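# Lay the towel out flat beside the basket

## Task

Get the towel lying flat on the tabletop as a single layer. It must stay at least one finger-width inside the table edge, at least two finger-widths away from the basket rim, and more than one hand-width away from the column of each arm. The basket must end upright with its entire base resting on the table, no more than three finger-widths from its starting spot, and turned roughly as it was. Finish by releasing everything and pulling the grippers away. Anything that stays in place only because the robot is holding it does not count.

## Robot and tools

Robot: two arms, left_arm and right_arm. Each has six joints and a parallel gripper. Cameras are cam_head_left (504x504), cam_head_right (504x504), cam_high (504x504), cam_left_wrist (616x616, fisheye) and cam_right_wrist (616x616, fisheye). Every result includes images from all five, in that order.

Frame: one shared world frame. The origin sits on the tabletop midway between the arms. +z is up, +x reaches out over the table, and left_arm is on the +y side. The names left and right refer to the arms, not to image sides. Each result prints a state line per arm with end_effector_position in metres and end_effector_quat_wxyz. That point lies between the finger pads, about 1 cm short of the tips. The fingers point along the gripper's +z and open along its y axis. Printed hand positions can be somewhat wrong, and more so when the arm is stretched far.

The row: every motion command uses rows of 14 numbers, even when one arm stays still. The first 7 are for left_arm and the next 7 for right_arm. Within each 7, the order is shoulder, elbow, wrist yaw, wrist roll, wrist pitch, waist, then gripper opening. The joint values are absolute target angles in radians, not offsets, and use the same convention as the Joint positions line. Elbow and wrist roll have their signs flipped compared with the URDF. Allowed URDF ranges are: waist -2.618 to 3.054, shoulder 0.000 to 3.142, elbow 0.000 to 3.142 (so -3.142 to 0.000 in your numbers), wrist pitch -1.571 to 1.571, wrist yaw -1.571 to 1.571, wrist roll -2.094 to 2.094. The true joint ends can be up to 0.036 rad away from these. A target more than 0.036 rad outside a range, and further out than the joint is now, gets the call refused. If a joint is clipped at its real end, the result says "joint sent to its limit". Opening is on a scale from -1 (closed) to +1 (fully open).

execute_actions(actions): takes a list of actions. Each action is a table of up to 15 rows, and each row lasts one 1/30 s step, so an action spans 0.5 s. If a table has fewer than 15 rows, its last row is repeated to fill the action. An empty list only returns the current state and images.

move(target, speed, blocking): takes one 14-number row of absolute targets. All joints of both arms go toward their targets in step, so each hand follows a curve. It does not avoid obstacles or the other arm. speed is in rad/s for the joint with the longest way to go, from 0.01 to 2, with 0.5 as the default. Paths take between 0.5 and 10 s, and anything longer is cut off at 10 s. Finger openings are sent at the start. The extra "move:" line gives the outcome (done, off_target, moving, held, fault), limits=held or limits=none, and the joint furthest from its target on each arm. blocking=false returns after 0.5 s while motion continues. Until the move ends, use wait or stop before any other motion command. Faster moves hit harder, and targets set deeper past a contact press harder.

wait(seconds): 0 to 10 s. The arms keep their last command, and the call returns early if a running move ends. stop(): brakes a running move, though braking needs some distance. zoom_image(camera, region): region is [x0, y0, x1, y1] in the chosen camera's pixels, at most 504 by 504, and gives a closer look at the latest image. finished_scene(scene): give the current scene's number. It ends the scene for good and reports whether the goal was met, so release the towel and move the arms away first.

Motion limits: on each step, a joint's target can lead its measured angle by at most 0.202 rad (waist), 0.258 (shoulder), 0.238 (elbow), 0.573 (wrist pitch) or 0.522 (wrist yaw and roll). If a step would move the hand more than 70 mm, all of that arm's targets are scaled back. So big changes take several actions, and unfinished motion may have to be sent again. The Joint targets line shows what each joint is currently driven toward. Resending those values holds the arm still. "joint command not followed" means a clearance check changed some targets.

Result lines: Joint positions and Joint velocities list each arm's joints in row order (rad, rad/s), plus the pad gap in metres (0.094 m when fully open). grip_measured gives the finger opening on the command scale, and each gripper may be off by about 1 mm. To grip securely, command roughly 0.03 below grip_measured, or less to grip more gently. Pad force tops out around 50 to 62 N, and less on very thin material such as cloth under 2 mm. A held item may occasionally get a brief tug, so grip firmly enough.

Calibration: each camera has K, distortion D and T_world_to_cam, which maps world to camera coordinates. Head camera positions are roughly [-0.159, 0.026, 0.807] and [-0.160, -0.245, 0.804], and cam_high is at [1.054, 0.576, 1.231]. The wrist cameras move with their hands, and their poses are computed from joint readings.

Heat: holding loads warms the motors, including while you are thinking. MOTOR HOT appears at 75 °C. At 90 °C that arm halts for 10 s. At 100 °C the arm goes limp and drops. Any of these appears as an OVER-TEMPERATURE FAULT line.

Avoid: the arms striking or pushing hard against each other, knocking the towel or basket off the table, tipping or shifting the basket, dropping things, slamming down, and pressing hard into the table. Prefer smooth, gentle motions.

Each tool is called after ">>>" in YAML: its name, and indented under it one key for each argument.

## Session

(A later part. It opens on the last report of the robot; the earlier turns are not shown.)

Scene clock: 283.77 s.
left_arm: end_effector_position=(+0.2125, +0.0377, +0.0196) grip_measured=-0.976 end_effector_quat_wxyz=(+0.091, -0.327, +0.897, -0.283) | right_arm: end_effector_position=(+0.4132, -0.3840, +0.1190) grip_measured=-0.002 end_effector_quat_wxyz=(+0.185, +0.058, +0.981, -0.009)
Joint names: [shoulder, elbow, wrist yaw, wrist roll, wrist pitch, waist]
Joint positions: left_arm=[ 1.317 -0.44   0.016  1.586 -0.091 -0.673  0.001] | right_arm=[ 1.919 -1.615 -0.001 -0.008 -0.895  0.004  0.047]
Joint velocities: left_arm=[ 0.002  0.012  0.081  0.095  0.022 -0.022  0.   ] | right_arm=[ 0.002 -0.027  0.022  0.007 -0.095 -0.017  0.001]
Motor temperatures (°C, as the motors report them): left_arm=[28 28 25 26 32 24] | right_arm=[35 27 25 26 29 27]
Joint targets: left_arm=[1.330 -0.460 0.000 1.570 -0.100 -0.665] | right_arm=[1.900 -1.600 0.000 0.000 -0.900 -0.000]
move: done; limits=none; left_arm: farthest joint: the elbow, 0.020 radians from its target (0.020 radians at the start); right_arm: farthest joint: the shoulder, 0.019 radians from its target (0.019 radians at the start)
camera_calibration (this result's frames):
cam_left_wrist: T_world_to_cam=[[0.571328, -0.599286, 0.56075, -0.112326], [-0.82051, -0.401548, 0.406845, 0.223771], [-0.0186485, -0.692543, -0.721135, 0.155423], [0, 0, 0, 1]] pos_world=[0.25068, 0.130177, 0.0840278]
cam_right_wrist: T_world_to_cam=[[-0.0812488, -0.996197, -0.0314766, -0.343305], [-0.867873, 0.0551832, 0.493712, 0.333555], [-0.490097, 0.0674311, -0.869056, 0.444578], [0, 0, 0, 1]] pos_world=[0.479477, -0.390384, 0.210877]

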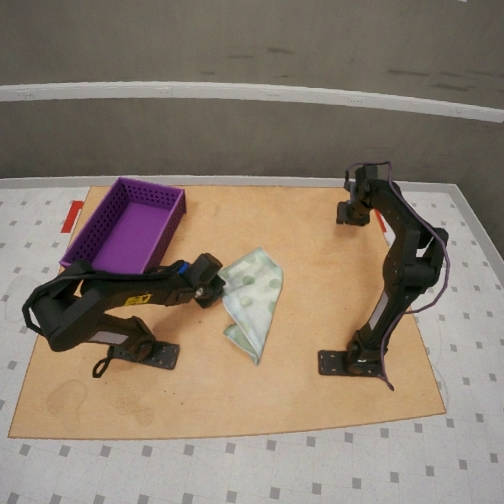

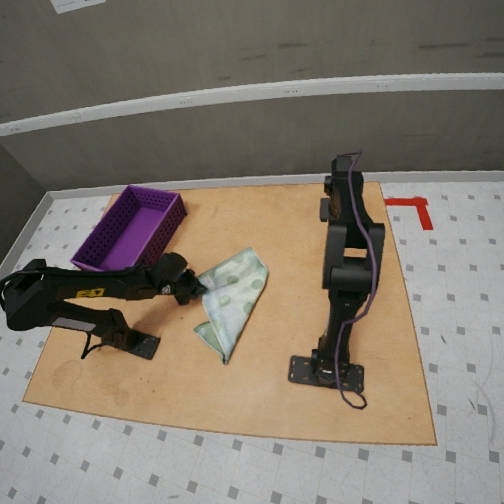

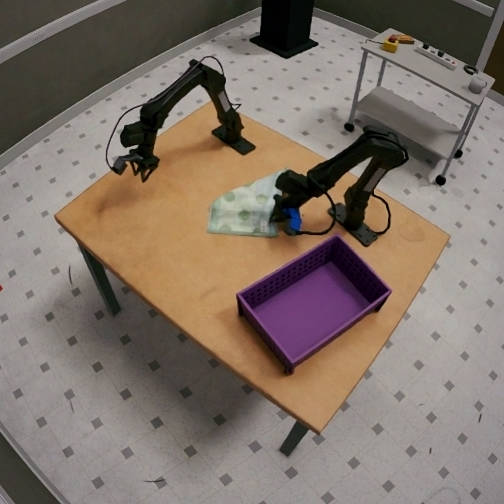

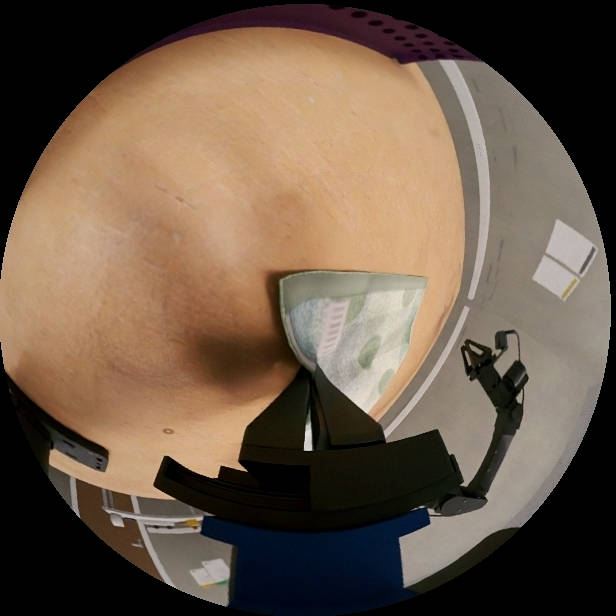

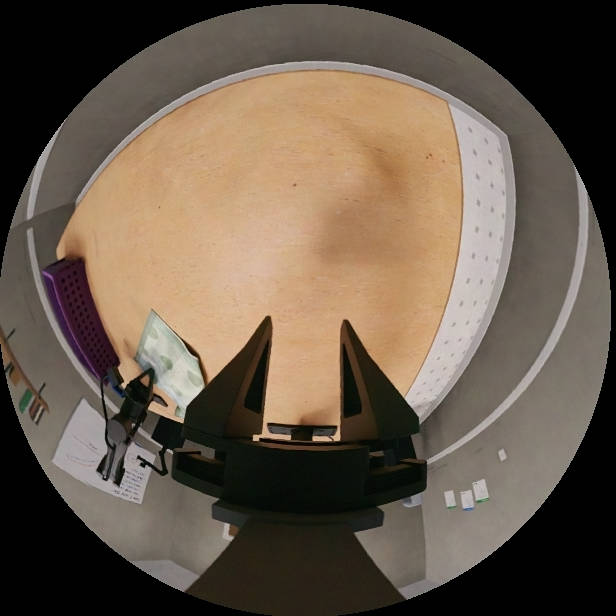

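>>> move:
  target: [1.07,-1.16,0,1.57,-0.39,-0.70,-1,1.9,-1.6,0,0,-0.9,0,0]
  speed: 0.6

Scene clock: 290.87 s.
left_arm: end_effector_position=(+0.2560, -0.0240, +0.3332) grip_measured=-0.976 end_effector_quat_wxyz=(+0.179, -0.275, +0.777, -0.537) | right_arm: end_effector_position=(+0.4132, -0.3840, +0.1190) grip_measured=-0.002 end_effector_quat_wxyz=(+0.185, +0.058, +0.981, -0.009)
Joint names: [shoulder, elbow, wrist yaw, wrist roll, wrist pitch, waist]
Joint positions: left_arm=[ 1.091 -1.13   0.008  1.586 -0.405 -0.692  0.001] | right_arm=[ 1.919 -1.615 -0.001 -0.008 -0.895  0.004  0.047]
Joint velocities: left_arm=[ 0.007  0.017 -0.022  0.051  0.007  0.022 -0.001] | right_arm=[-0.002  0.017  0.007  0.066  0.007  0.022 -0.001]
Motor temperatures (°C, as the motors report them): left_arm=[28 29 25 26 32 24] | right_arm=[35 27 25 26 29 27]
Joint targets: left_arm=[1.070 -1.160 -0.000 1.570 -0.390 -0.700] | right_arm=[1.900 -1.600 0.000 0.000 -0.900 0.000]
move: off_target (left_arm); limits=none; left_arm: farthest joint: the elbow, 0.030 radians from its target (0.720 radians at the start); right_arm: farthest joint: the shoulder, 0.019 radians from its target (0.019 radians at the start)
camera_calibration (this result's frames):
cam_left_wrist: T_world_to_cam=[[0.272808, -0.247467, 0.929697, -0.388105], [-0.946532, -0.242004, 0.213332, 0.207665], [0.172198, -0.938187, -0.300256, 0.14476], [0, 0, 0, 1]] pos_world=[0.277513, 0.0900243, 0.359984]
cam_right_wrist: T_world_to_cam=[[-0.0812488, -0.996197, -0.0314766, -0.343305], [-0.867873, 0.0551832, 0.493712, 0.333555], [-0.490097, 0.0674311, -0.869056, 0.444578], [0, 0, 0, 1]] pos_world=[0.479477, -0.390384, 0.210877]

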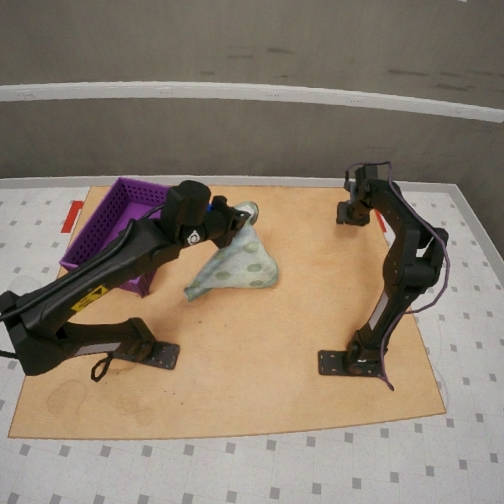

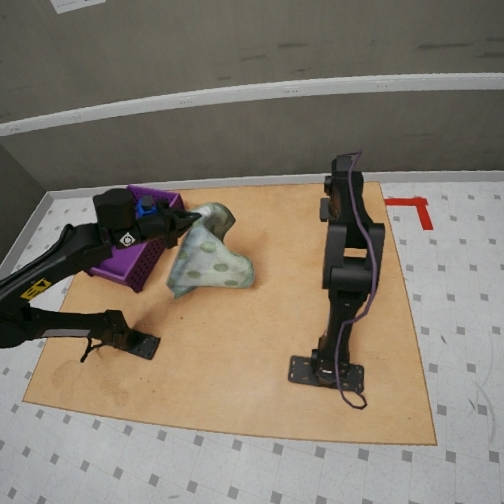

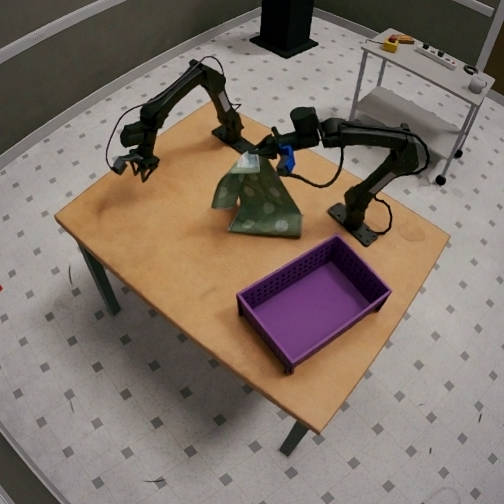

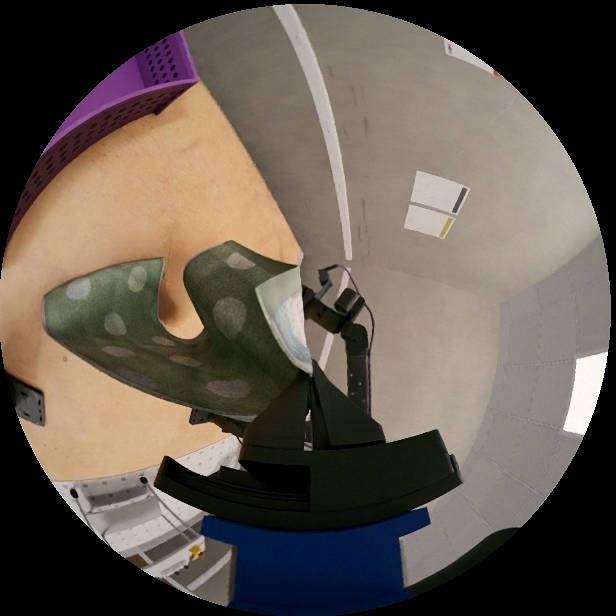

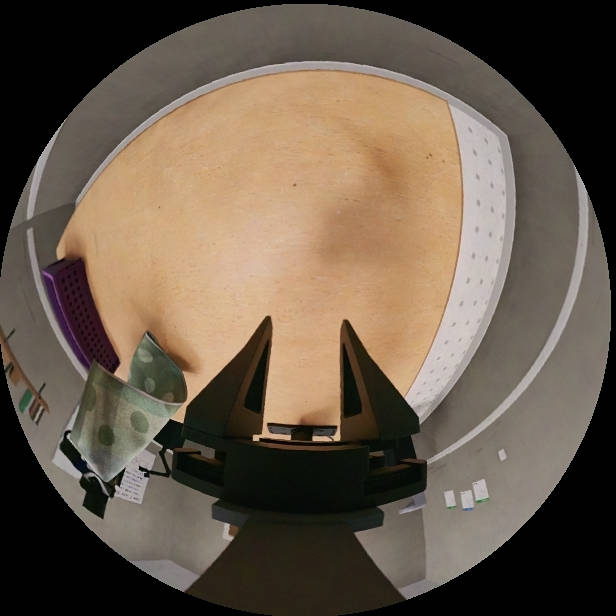

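>>> zoom_image:
  camera: "cam_high"
  region: [170,100,370,280]

>>> zoom_image:
  camera: "cam_head_right"
  region: [130,160,310,320]

Region (170, 100, 370, 280) of cam_high's 504x504 image, scaled by 2.520, with more detail than that image has; it fills the top 454 rows of this view, and the rest is white.

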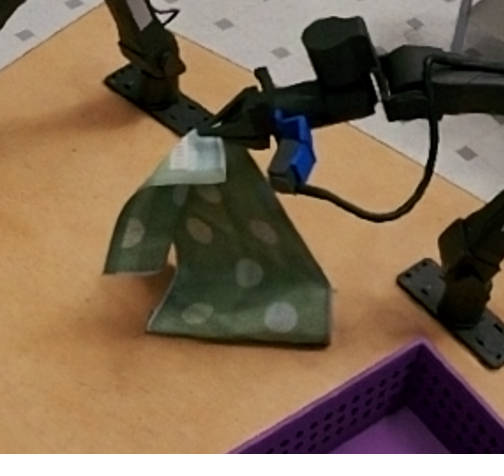

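Region (130, 160, 310, 320) of cam_head_right's 504x504 image, scaled by 2.800, with more detail than that image has.

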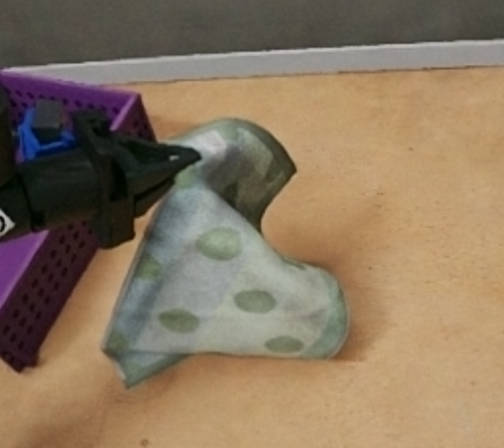

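>>> move:
  target: [1.07,-1.16,0,1.57,-0.39,-0.70,-1,1.25,-0.57,0,0,0.38,0.71,0.3]
  speed: 0.8

Scene clock: 327.33 s.
left_arm: end_effector_position=(+0.2552, -0.0231, +0.3303) grip_measured=-0.976 end_effector_quat_wxyz=(+0.177, -0.276, +0.780, -0.533) | right_arm: end_effector_position=(+0.3002, -0.1102, +0.1801) grip_measured=+0.298 end_effector_quat_wxyz=(+0.556, -0.233, +0.779, +0.171)
Joint names: [shoulder, elbow, wrist yaw, wrist roll, wrist pitch, waist]
Joint positions: left_arm=[ 1.091 -1.13   0.008  1.586 -0.418 -0.692  0.001] | right_arm=[ 1.276 -0.581 -0.001 -0.008  0.365  0.701  0.061]
Joint velocities: left_arm=[-0.007 -0.012  0.022  0.007 -0.051  0.007 -0.   ] | right_arm=[-0.022 -0.002 -0.051 -0.051 -0.007  0.002 -0.001]
Motor temperatures (°C, as the motors report them): left_arm=[28 30 25 26 35 24] | right_arm=[36 27 25 26 29 27]
Joint targets: left_arm=[1.070 -1.160 0.000 1.570 -0.390 -0.700] | right_arm=[1.250 -0.570 0.000 -0.000 0.380 0.710]
move: off_target (left_arm, right_arm); limits=none; left_arm: farthest joint: the elbow, 0.030 radians from its target (0.030 radians at the start); right_arm: farthest joint: the shoulder, 0.026 radians from its target (0.669 radians at the start)
camera_calibration (this result's frames):
cam_left_wrist: T_world_to_cam=[[0.280061, -0.256615, 0.925048, -0.385508], [-0.944844, -0.244133, 0.21833, 0.205701], [0.169809, -0.935172, -0.310834, 0.14902], [0, 0, 0, 1]] pos_world=[0.277016, 0.0906505, 0.358024]
cam_right_wrist: T_world_to_cam=[[0.588826, -0.808258, 0.00143205, -0.264196], [-0.758228, -0.55299, -0.345387, 0.241381], [0.279954, 0.202287, -0.938459, 0.219974], [0, 0, 0, 1]] pos_world=[0.277005, -0.124555, 0.290185]

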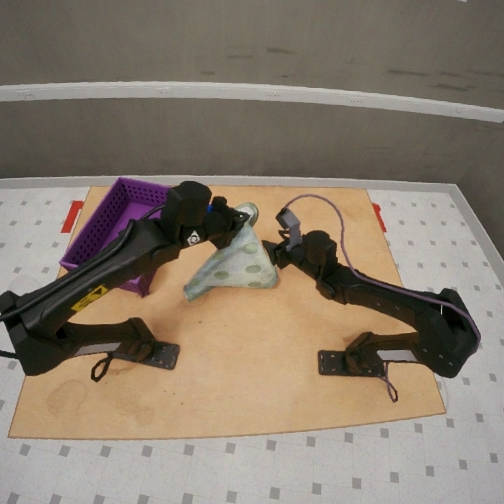

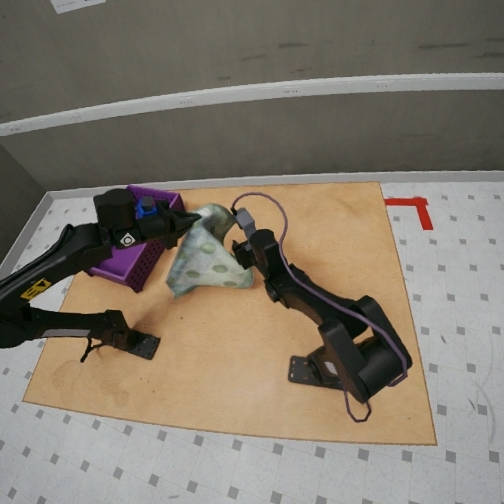

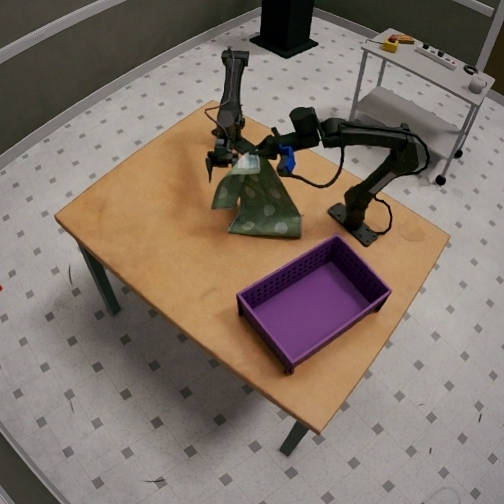

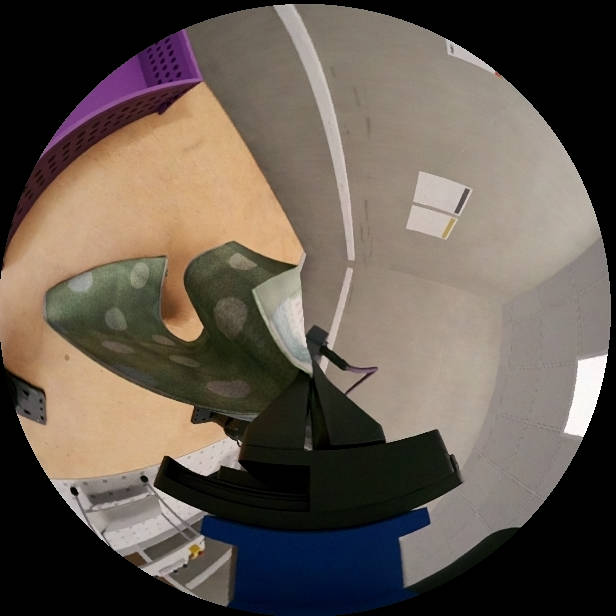

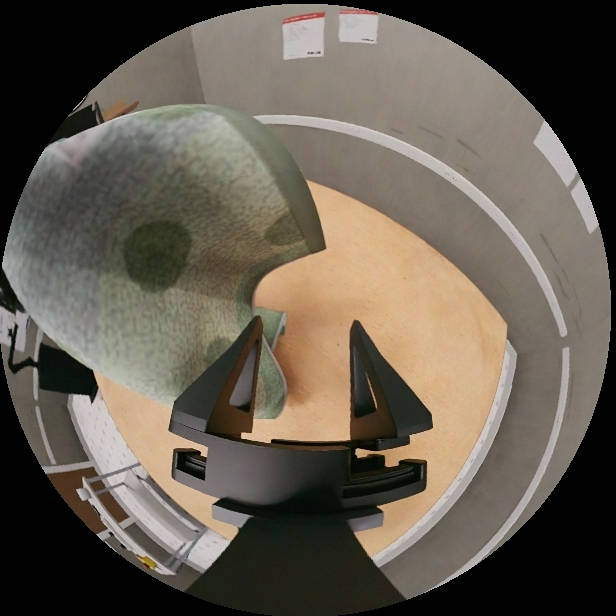

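>>> move:
  target: [1.07,-1.16,0,1.57,-0.39,-0.70,-1,1.37,-0.48,0,1.57,0.74,0.76,0.6]
  speed: 0.8

Scene clock: 341.60 s.
left_arm: end_effector_position=(+0.2546, -0.0222, +0.3277) grip_measured=-0.976 end_effector_quat_wxyz=(+0.176, -0.277, +0.783, -0.528) | right_arm: end_effector_position=(+0.2973, -0.0888, +0.1948) grip_measured=+0.598 end_effector_quat_wxyz=(-0.586, +0.673, -0.340, +0.296)
Joint names: [shoulder, elbow, wrist yaw, wrist roll, wrist pitch, waist]
Joint positions: left_arm=[ 1.091 -1.13   0.008  1.586 -0.429 -0.692  0.001] | right_arm=[ 1.358 -0.492 -0.001  1.572  0.728  0.748  0.075]
Joint velocities: left_arm=[ 0.007 -0.007  0.007  0.022  0.022  0.017 -0.001] | right_arm=[ 0.002 -0.007 -0.022 -0.007  0.007 -0.012 -0.002]
Motor temperatures (°C, as the motors report them): left_arm=[28 30 25 26 36 24] | right_arm=[34 27 25 26 32 27]
Joint targets: left_arm=[1.070 -1.160 0.000 1.570 -0.390 -0.700] | right_arm=[1.370 -0.480 -0.000 1.570 0.740 0.760]
move: off_target (left_arm); limits=none; left_arm: farthest joint: the wrist pitch, 0.039 radians from its target (0.028 radians at the start); right_arm: farthest joint: the waist, 0.012 radians from its target (0.059 radians at the start)
camera_calibration (this result's frames):
cam_left_wrist: T_world_to_cam=[[0.286622, -0.264892, 0.920696, -0.383096], [-0.943276, -0.246112, 0.222843, 0.203931], [0.167565, -0.932342, -0.320407, 0.152868], [0, 0, 0, 1]] pos_world=[0.276552, 0.0912365, 0.356251]
cam_right_wrist: T_world_to_cam=[[0.127306, 0.122832, 0.984228, -0.216737], [-0.239761, -0.959064, 0.150704, -0.0306996], [0.962449, -0.255165, -0.0926445, -0.178039], [0, 0, 0, 1]] pos_world=[0.191585, -0.04825, 0.201451]

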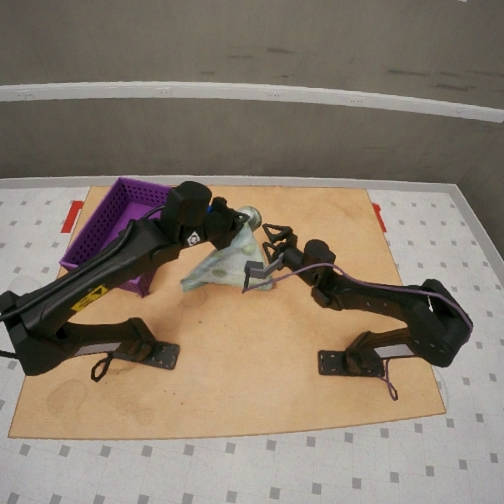

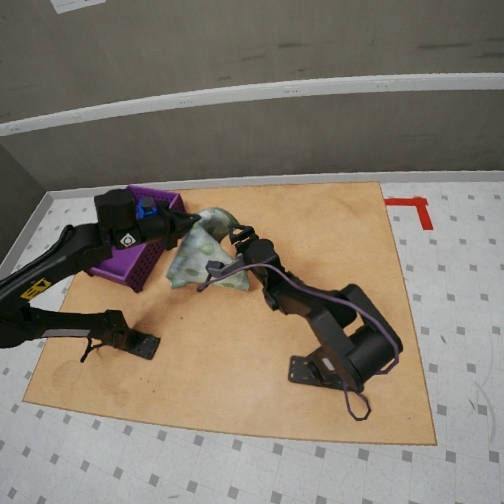

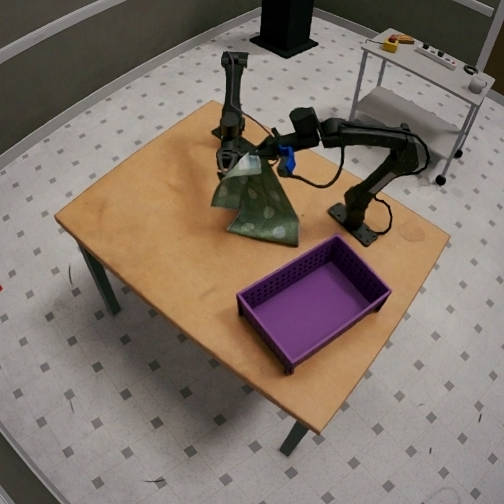

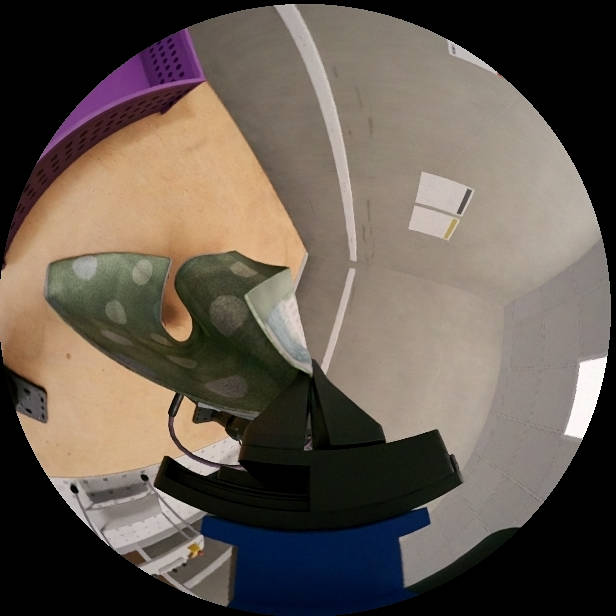

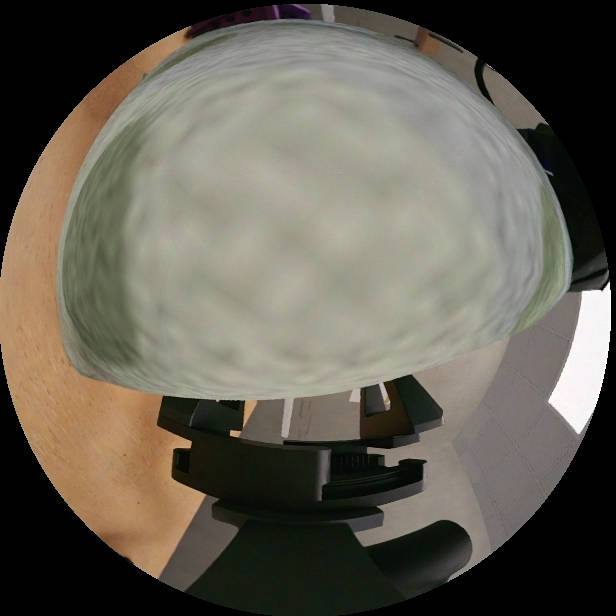

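>>> move:
  target: [1.07,-1.16,0,1.57,-0.41,-0.70,-1,1.39,-0.46,0,-1.57,0.68,0.76,0.6]
  speed: 1.2

Scene clock: 346.57 s.
left_arm: end_effector_position=(+0.2539, -0.0213, +0.3249) grip_measured=-0.976 end_effector_quat_wxyz=(+0.174, -0.279, +0.786, -0.523) | right_arm: end_effector_position=(+0.2947, -0.0907, +0.1742) grip_measured=+0.599 end_effector_quat_wxyz=(+0.285, +0.350, +0.691, +0.564)
Joint names: [shoulder, elbow, wrist yaw, wrist roll, wrist pitch, waist]
Joint positions: left_arm=[ 1.091 -1.13   0.008  1.587 -0.441 -0.692  0.001] | right_arm=[ 1.372 -0.479 -0.001 -1.572  0.691  0.748  0.075]
Joint velocities: left_arm=[-0.007  0.007  0.007  0.022 -0.066  0.012 -0.   ] | right_arm=[ 0.007  0.017 -0.022  0.022  0.007 -0.002 -0.002]
Motor temperatures (°C, as the motors report them): left_arm=[28 30 25 26 36 24] | right_arm=[33 27 25 26 32 27]
Joint targets: left_arm=[1.070 -1.160 -0.000 1.570 -0.410 -0.700] | right_arm=[1.390 -0.460 0.000 -1.570 0.680 0.760]
move: off_target (left_arm); limits=none; left_arm: farthest joint: the wrist pitch, 0.031 radians from its target (0.019 radians at the start); right_arm: farthest joint: the elbow, 0.019 radians from its target (0.032 radians at the start)
camera_calibration (this result's frames):
cam_left_wrist: T_world_to_cam=[[0.29388, -0.273435, 0.915897, -0.380533], [-0.941468, -0.248358, 0.227939, 0.201931], [0.165144, -0.929275, -0.330418, 0.156884], [0, 0, 0, 1]] pos_world=[0.276034, 0.0918887, 0.354338]
cam_right_wrist: T_world_to_cam=[[-0.118394, -0.114014, -0.986399, 0.198292], [-0.992268, 0.0508385, 0.113222, 0.28978], [0.0372382, 0.992178, -0.119151, 0.212529], [0, 0, 0, 1]] pos_world=[0.303102, -0.202991, 0.188109]

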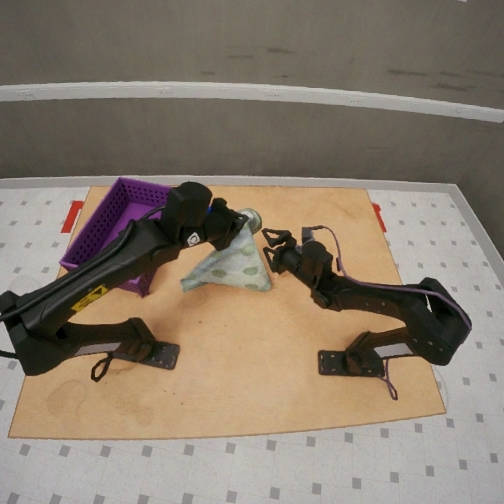

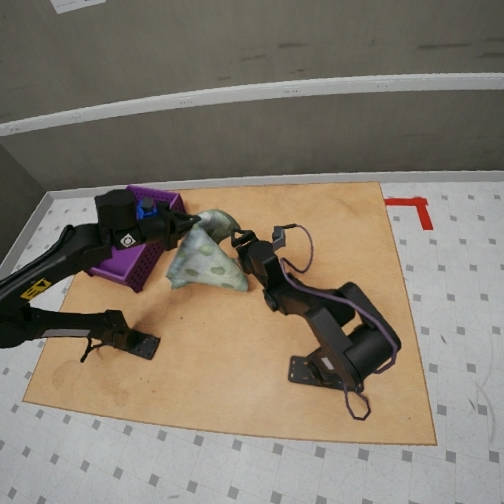

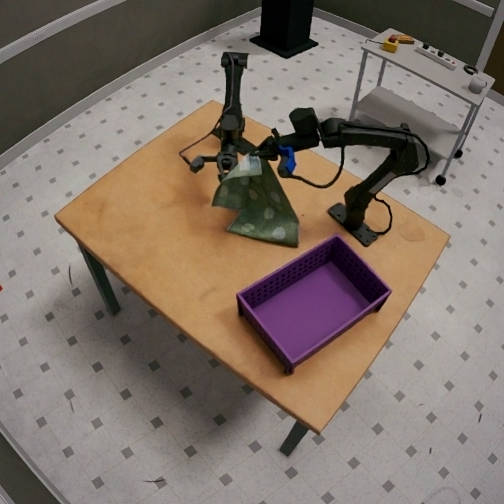

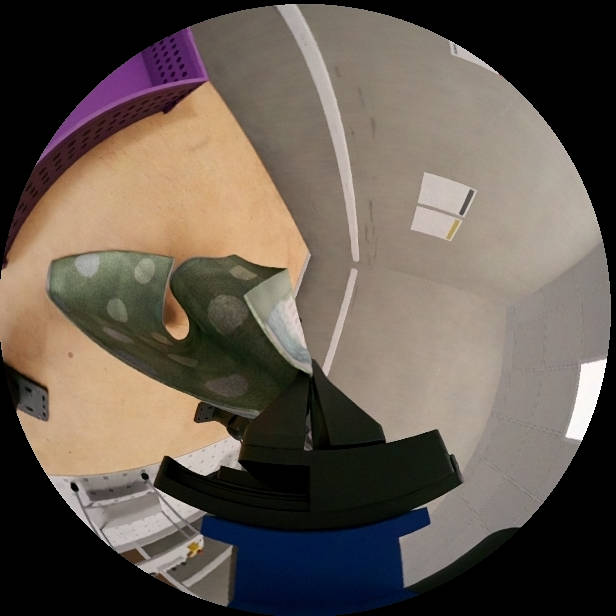

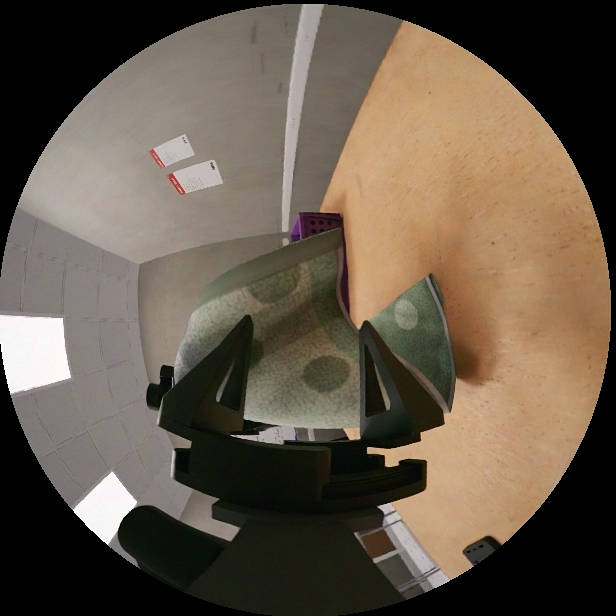

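>>> move:
  target: [1.07,-1.16,0,1.57,-0.42,-0.70,-1,1.45,-0.46,0,-1.57,0.66,0.76,0.6]
  speed: 0.4

>>> move:
  target: [1.07,-1.16,0,1.57,-0.42,-0.70,-1,1.68,-0.75,0,-1.57,0.66,0.76,0.6]
  speed: 0.4

Scene clock: 351.80 s.
left_arm: end_effector_position=(+0.2534, -0.0207, +0.3231) grip_measured=-0.976 end_effector_quat_wxyz=(+0.173, -0.279, +0.788, -0.520) | right_arm: end_effector_position=(+0.2957, -0.0899, +0.1423) grip_measured=+0.599 end_effector_quat_wxyz=(+0.268, +0.363, +0.716, +0.533)
Joint names: [shoulder, elbow, wrist yaw, wrist roll, wrist pitch, waist]
Joint positions: left_arm=[ 1.091 -1.13   0.008  1.587 -0.449 -0.692  0.001] | right_arm=[ 1.44  -0.479 -0.001 -1.573  0.669  0.748  0.075]
Joint velocities: left_arm=[ 0.002 -0.002  0.066 -0.037 -0.051 -0.002 -0.001] | right_arm=[-0.007 -0.012  0.022 -0.037  0.022  0.017 -0.   ]
Motor temperatures (°C, as the motors report them): left_arm=[28 30 25 26 36 24] | right_arm=[33 27 25 26 32 27]
Joint targets: left_arm=[1.070 -1.160 -0.000 1.570 -0.420 -0.700] | right_arm=[1.450 -0.460 0.000 -1.570 0.660 0.760]
move: off_target (left_arm); limits=none; left_arm: farthest joint: the elbow, 0.030 radians from its target (0.030 radians at the start); right_arm: farthest joint: the elbow, 0.019 radians from its target (0.019 radians at the start)
camera_calibration (this result's frames):
cam_left_wrist: T_world_to_cam=[[0.298214, -0.278902, 0.912843, -0.378864], [-0.940381, -0.24973, 0.23091, 0.20077], [0.163563, -0.92728, -0.336747, 0.15942], [0, 0, 0, 1]] pos_world=[0.275708, 0.0922997, 0.353167]
cam_right_wrist: T_world_to_cam=[[-0.189896, -0.164757, -0.967881, 0.180995], [-0.981435, 0.0588952, 0.18253, 0.28209], [0.0269304, 0.984574, -0.172883, 0.217903], [0, 0, 0, 1]] pos_world=[0.305355, -0.201335, 0.161364]

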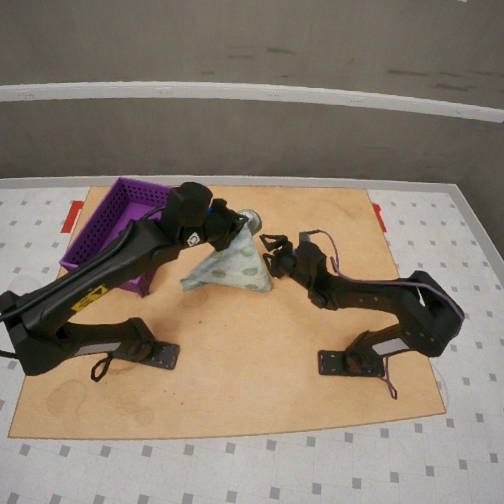

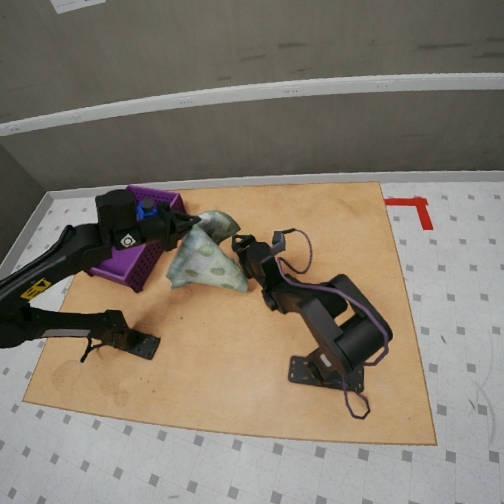

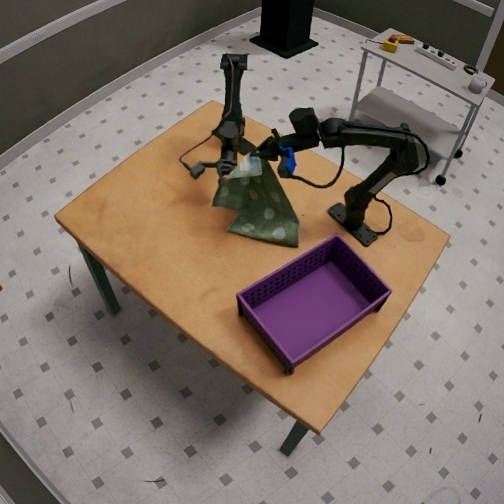

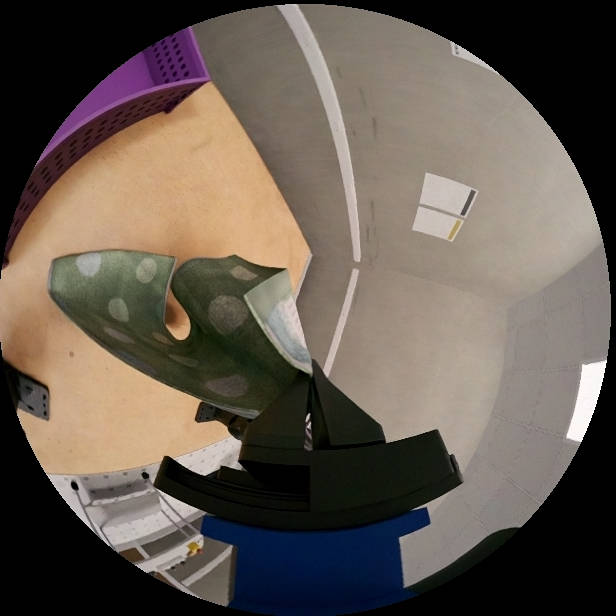

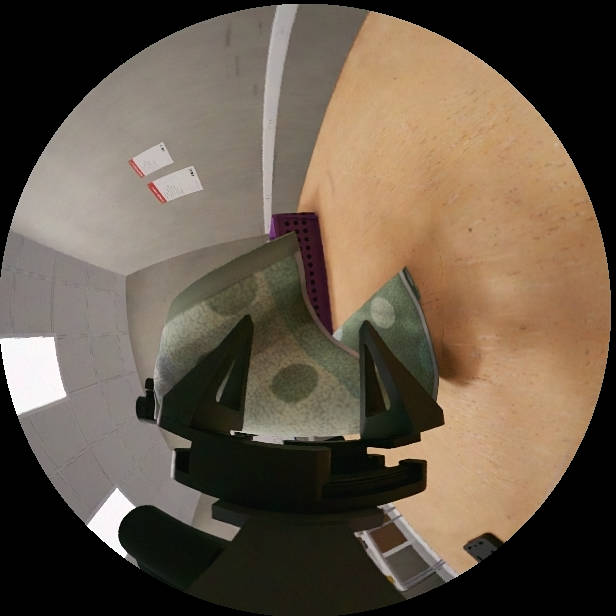

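Scene clock: 352.83 s.
left_arm: end_effector_position=(+0.2529, -0.0201, +0.3214) grip_measured=-0.976 end_effector_quat_wxyz=(+0.172, -0.280, +0.790, -0.517) | right_arm: end_effector_position=(+0.3475, -0.0518, +0.1506) grip_measured=+0.599 end_effector_quat_wxyz=(+0.271, +0.361, +0.711, +0.539)
Joint names: [shoulder, elbow, wrist yaw, wrist roll, wrist pitch, waist]
Joint positions: left_arm=[ 1.091 -1.13   0.008  1.587 -0.457 -0.692  0.001] | right_arm=[ 1.669 -0.725 -0.001 -1.575  0.669  0.748  0.075]
Joint velocities: left_arm=[ 0.002  0.012  0.022 -0.007 -0.081 -0.007 -0.002] | right_arm=[-0.017  0.012 -0.037  0.081 -0.007 -0.002 -0.   ]
Motor temperatures (°C, as the motors report them): left_arm=[28 30 25 26 36 24] | right_arm=[33 27 25 26 32 27]
Joint targets: left_arm=[1.070 -1.160 0.000 1.570 -0.420 -0.700] | right_arm=[1.680 -0.750 -0.000 -1.570 0.660 0.760]
move: off_target (left_arm, right_arm); limits=none; left_arm: farthest joint: the wrist pitch, 0.037 radians from its target (0.029 radians at the start); right_arm: farthest joint: the elbow, 0.025 radians from its target (0.271 radians at the start)
camera_calibration (this result's frames):
cam_left_wrist: T_world_to_cam=[[0.302533, -0.28435, 0.909735, -0.377174], [-0.939279, -0.251119, 0.233867, 0.199617], [0.161952, -0.925248, -0.343056, 0.161945], [0, 0, 0, 1]] pos_world=[0.275377, 0.0927176, 0.352001]
cam_right_wrist: T_world_to_cam=[[-0.177697, -0.153883, -0.971979, 0.202051], [-0.983644, 0.0573486, 0.17075, 0.331607], [0.0294661, 0.986423, -0.161557, 0.177924], [0, 0, 0, 1]] pos_world=[0.356845, -0.163433, 0.168512]

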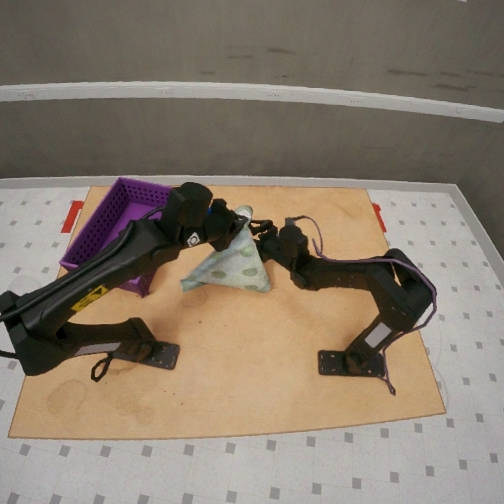

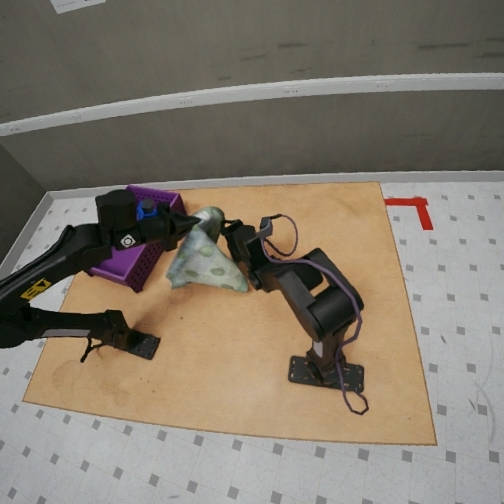

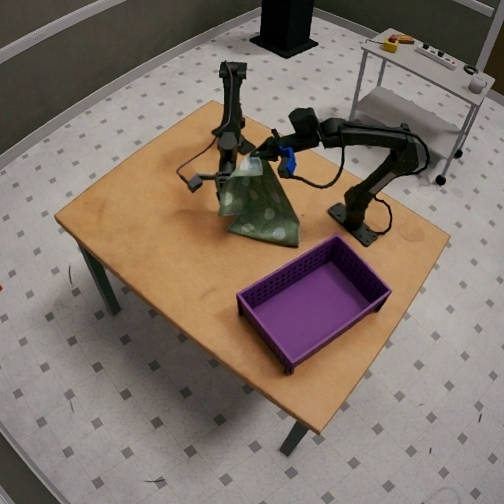

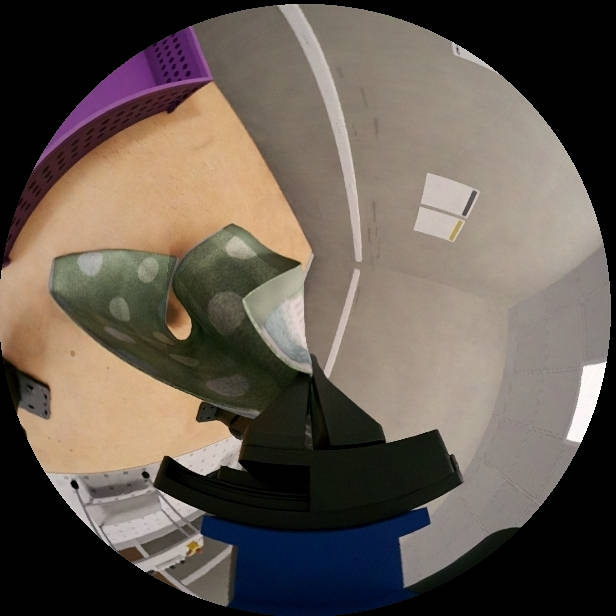

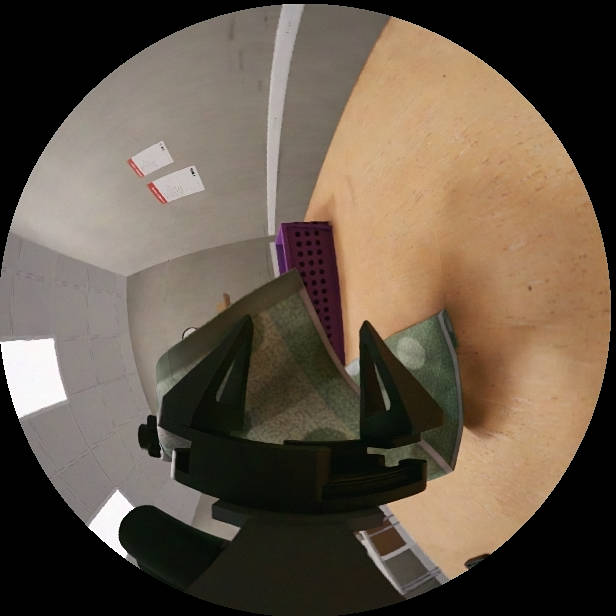

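>>> move:
  target: [1.07,-1.16,0,1.57,-0.40,-0.70,-1,1.72,-0.79,0,-1.57,0.66,0.76,-1]
  speed: 0.3

Scene clock: 355.67 s.
left_arm: end_effector_position=(+0.2537, -0.0211, +0.3244) grip_measured=-0.976 end_effector_quat_wxyz=(+0.174, -0.279, +0.787, -0.522) | right_arm: end_effector_position=(+0.3559, -0.0457, +0.1495) grip_measured=-0.990 end_effector_quat_wxyz=(+0.271, +0.361, +0.711, +0.539)
Joint names: [shoulder, elbow, wrist yaw, wrist roll, wrist pitch, waist]
Joint positions: left_arm=[ 1.091 -1.13   0.008  1.587 -0.444 -0.692  0.001] | right_arm=[ 1.708 -0.764 -0.001 -1.576  0.669  0.748  0.   ]
Joint velocities: left_arm=[-0.002 -0.002 -0.037  0.037 -0.007  0.012 -0.   ] | right_arm=[-0.002  0.012 -0.051  0.051 -0.066 -0.002 -0.001]
Motor temperatures (°C, as the motors report them): left_arm=[28 30 25 26 36 24] | right_arm=[33 27 25 26 32 27]
Joint targets: left_arm=[1.070 -1.160 -0.000 1.570 -0.400 -0.700] | right_arm=[1.720 -0.790 -0.000 -1.570 0.660 0.760]
move: off_target (left_arm, right_arm); limits=none; left_arm: farthest joint: the wrist pitch, 0.044 radians from its target (0.057 radians at the start); right_arm: farthest joint: the elbow, 0.026 radians from its target (0.065 radians at the start)
camera_calibration (this result's frames):
cam_left_wrist: T_world_to_cam=[[0.295182, -0.275077, 0.914987, -0.380034], [-0.941143, -0.248768, 0.228832, 0.201582], [0.164673, -0.92868, -0.332319, 0.157646], [0, 0, 0, 1]] pos_world=[0.275937, 0.0920113, 0.353987]
cam_right_wrist: T_world_to_cam=[[-0.177853, -0.153052, -0.972082, 0.20357], [-0.98361, 0.0574127, 0.170923, 0.339628], [0.0296497, 0.986549, -0.160755, 0.171252], [0, 0, 0, 1]] pos_world=[0.36519, -0.157291, 0.167366]

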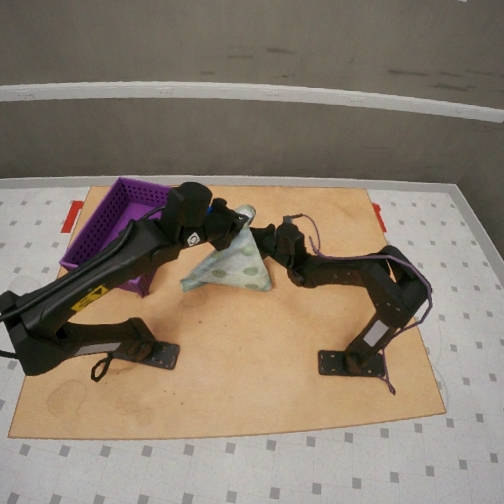

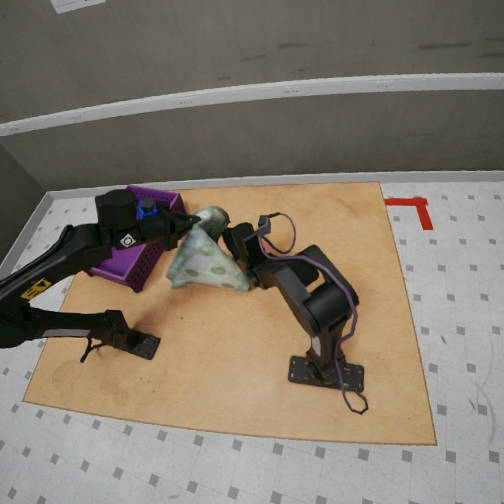

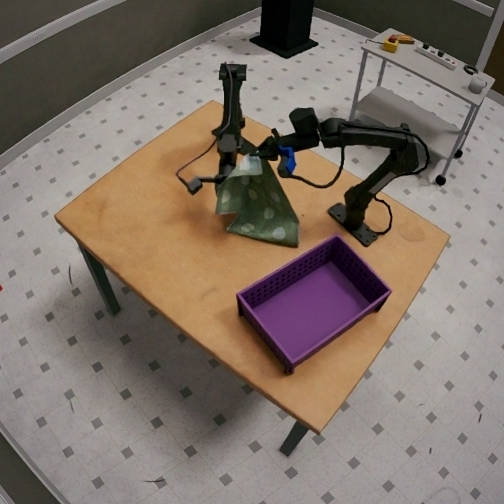

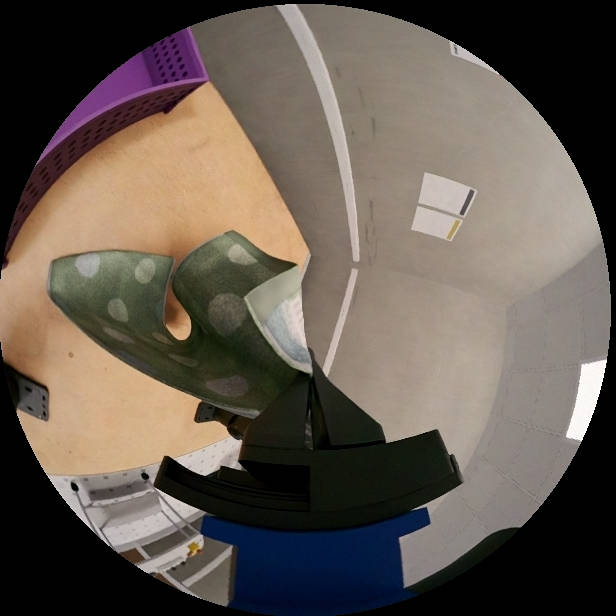

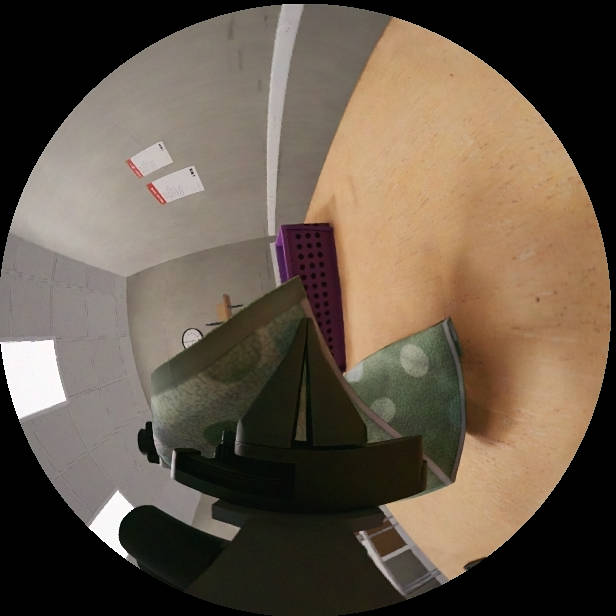

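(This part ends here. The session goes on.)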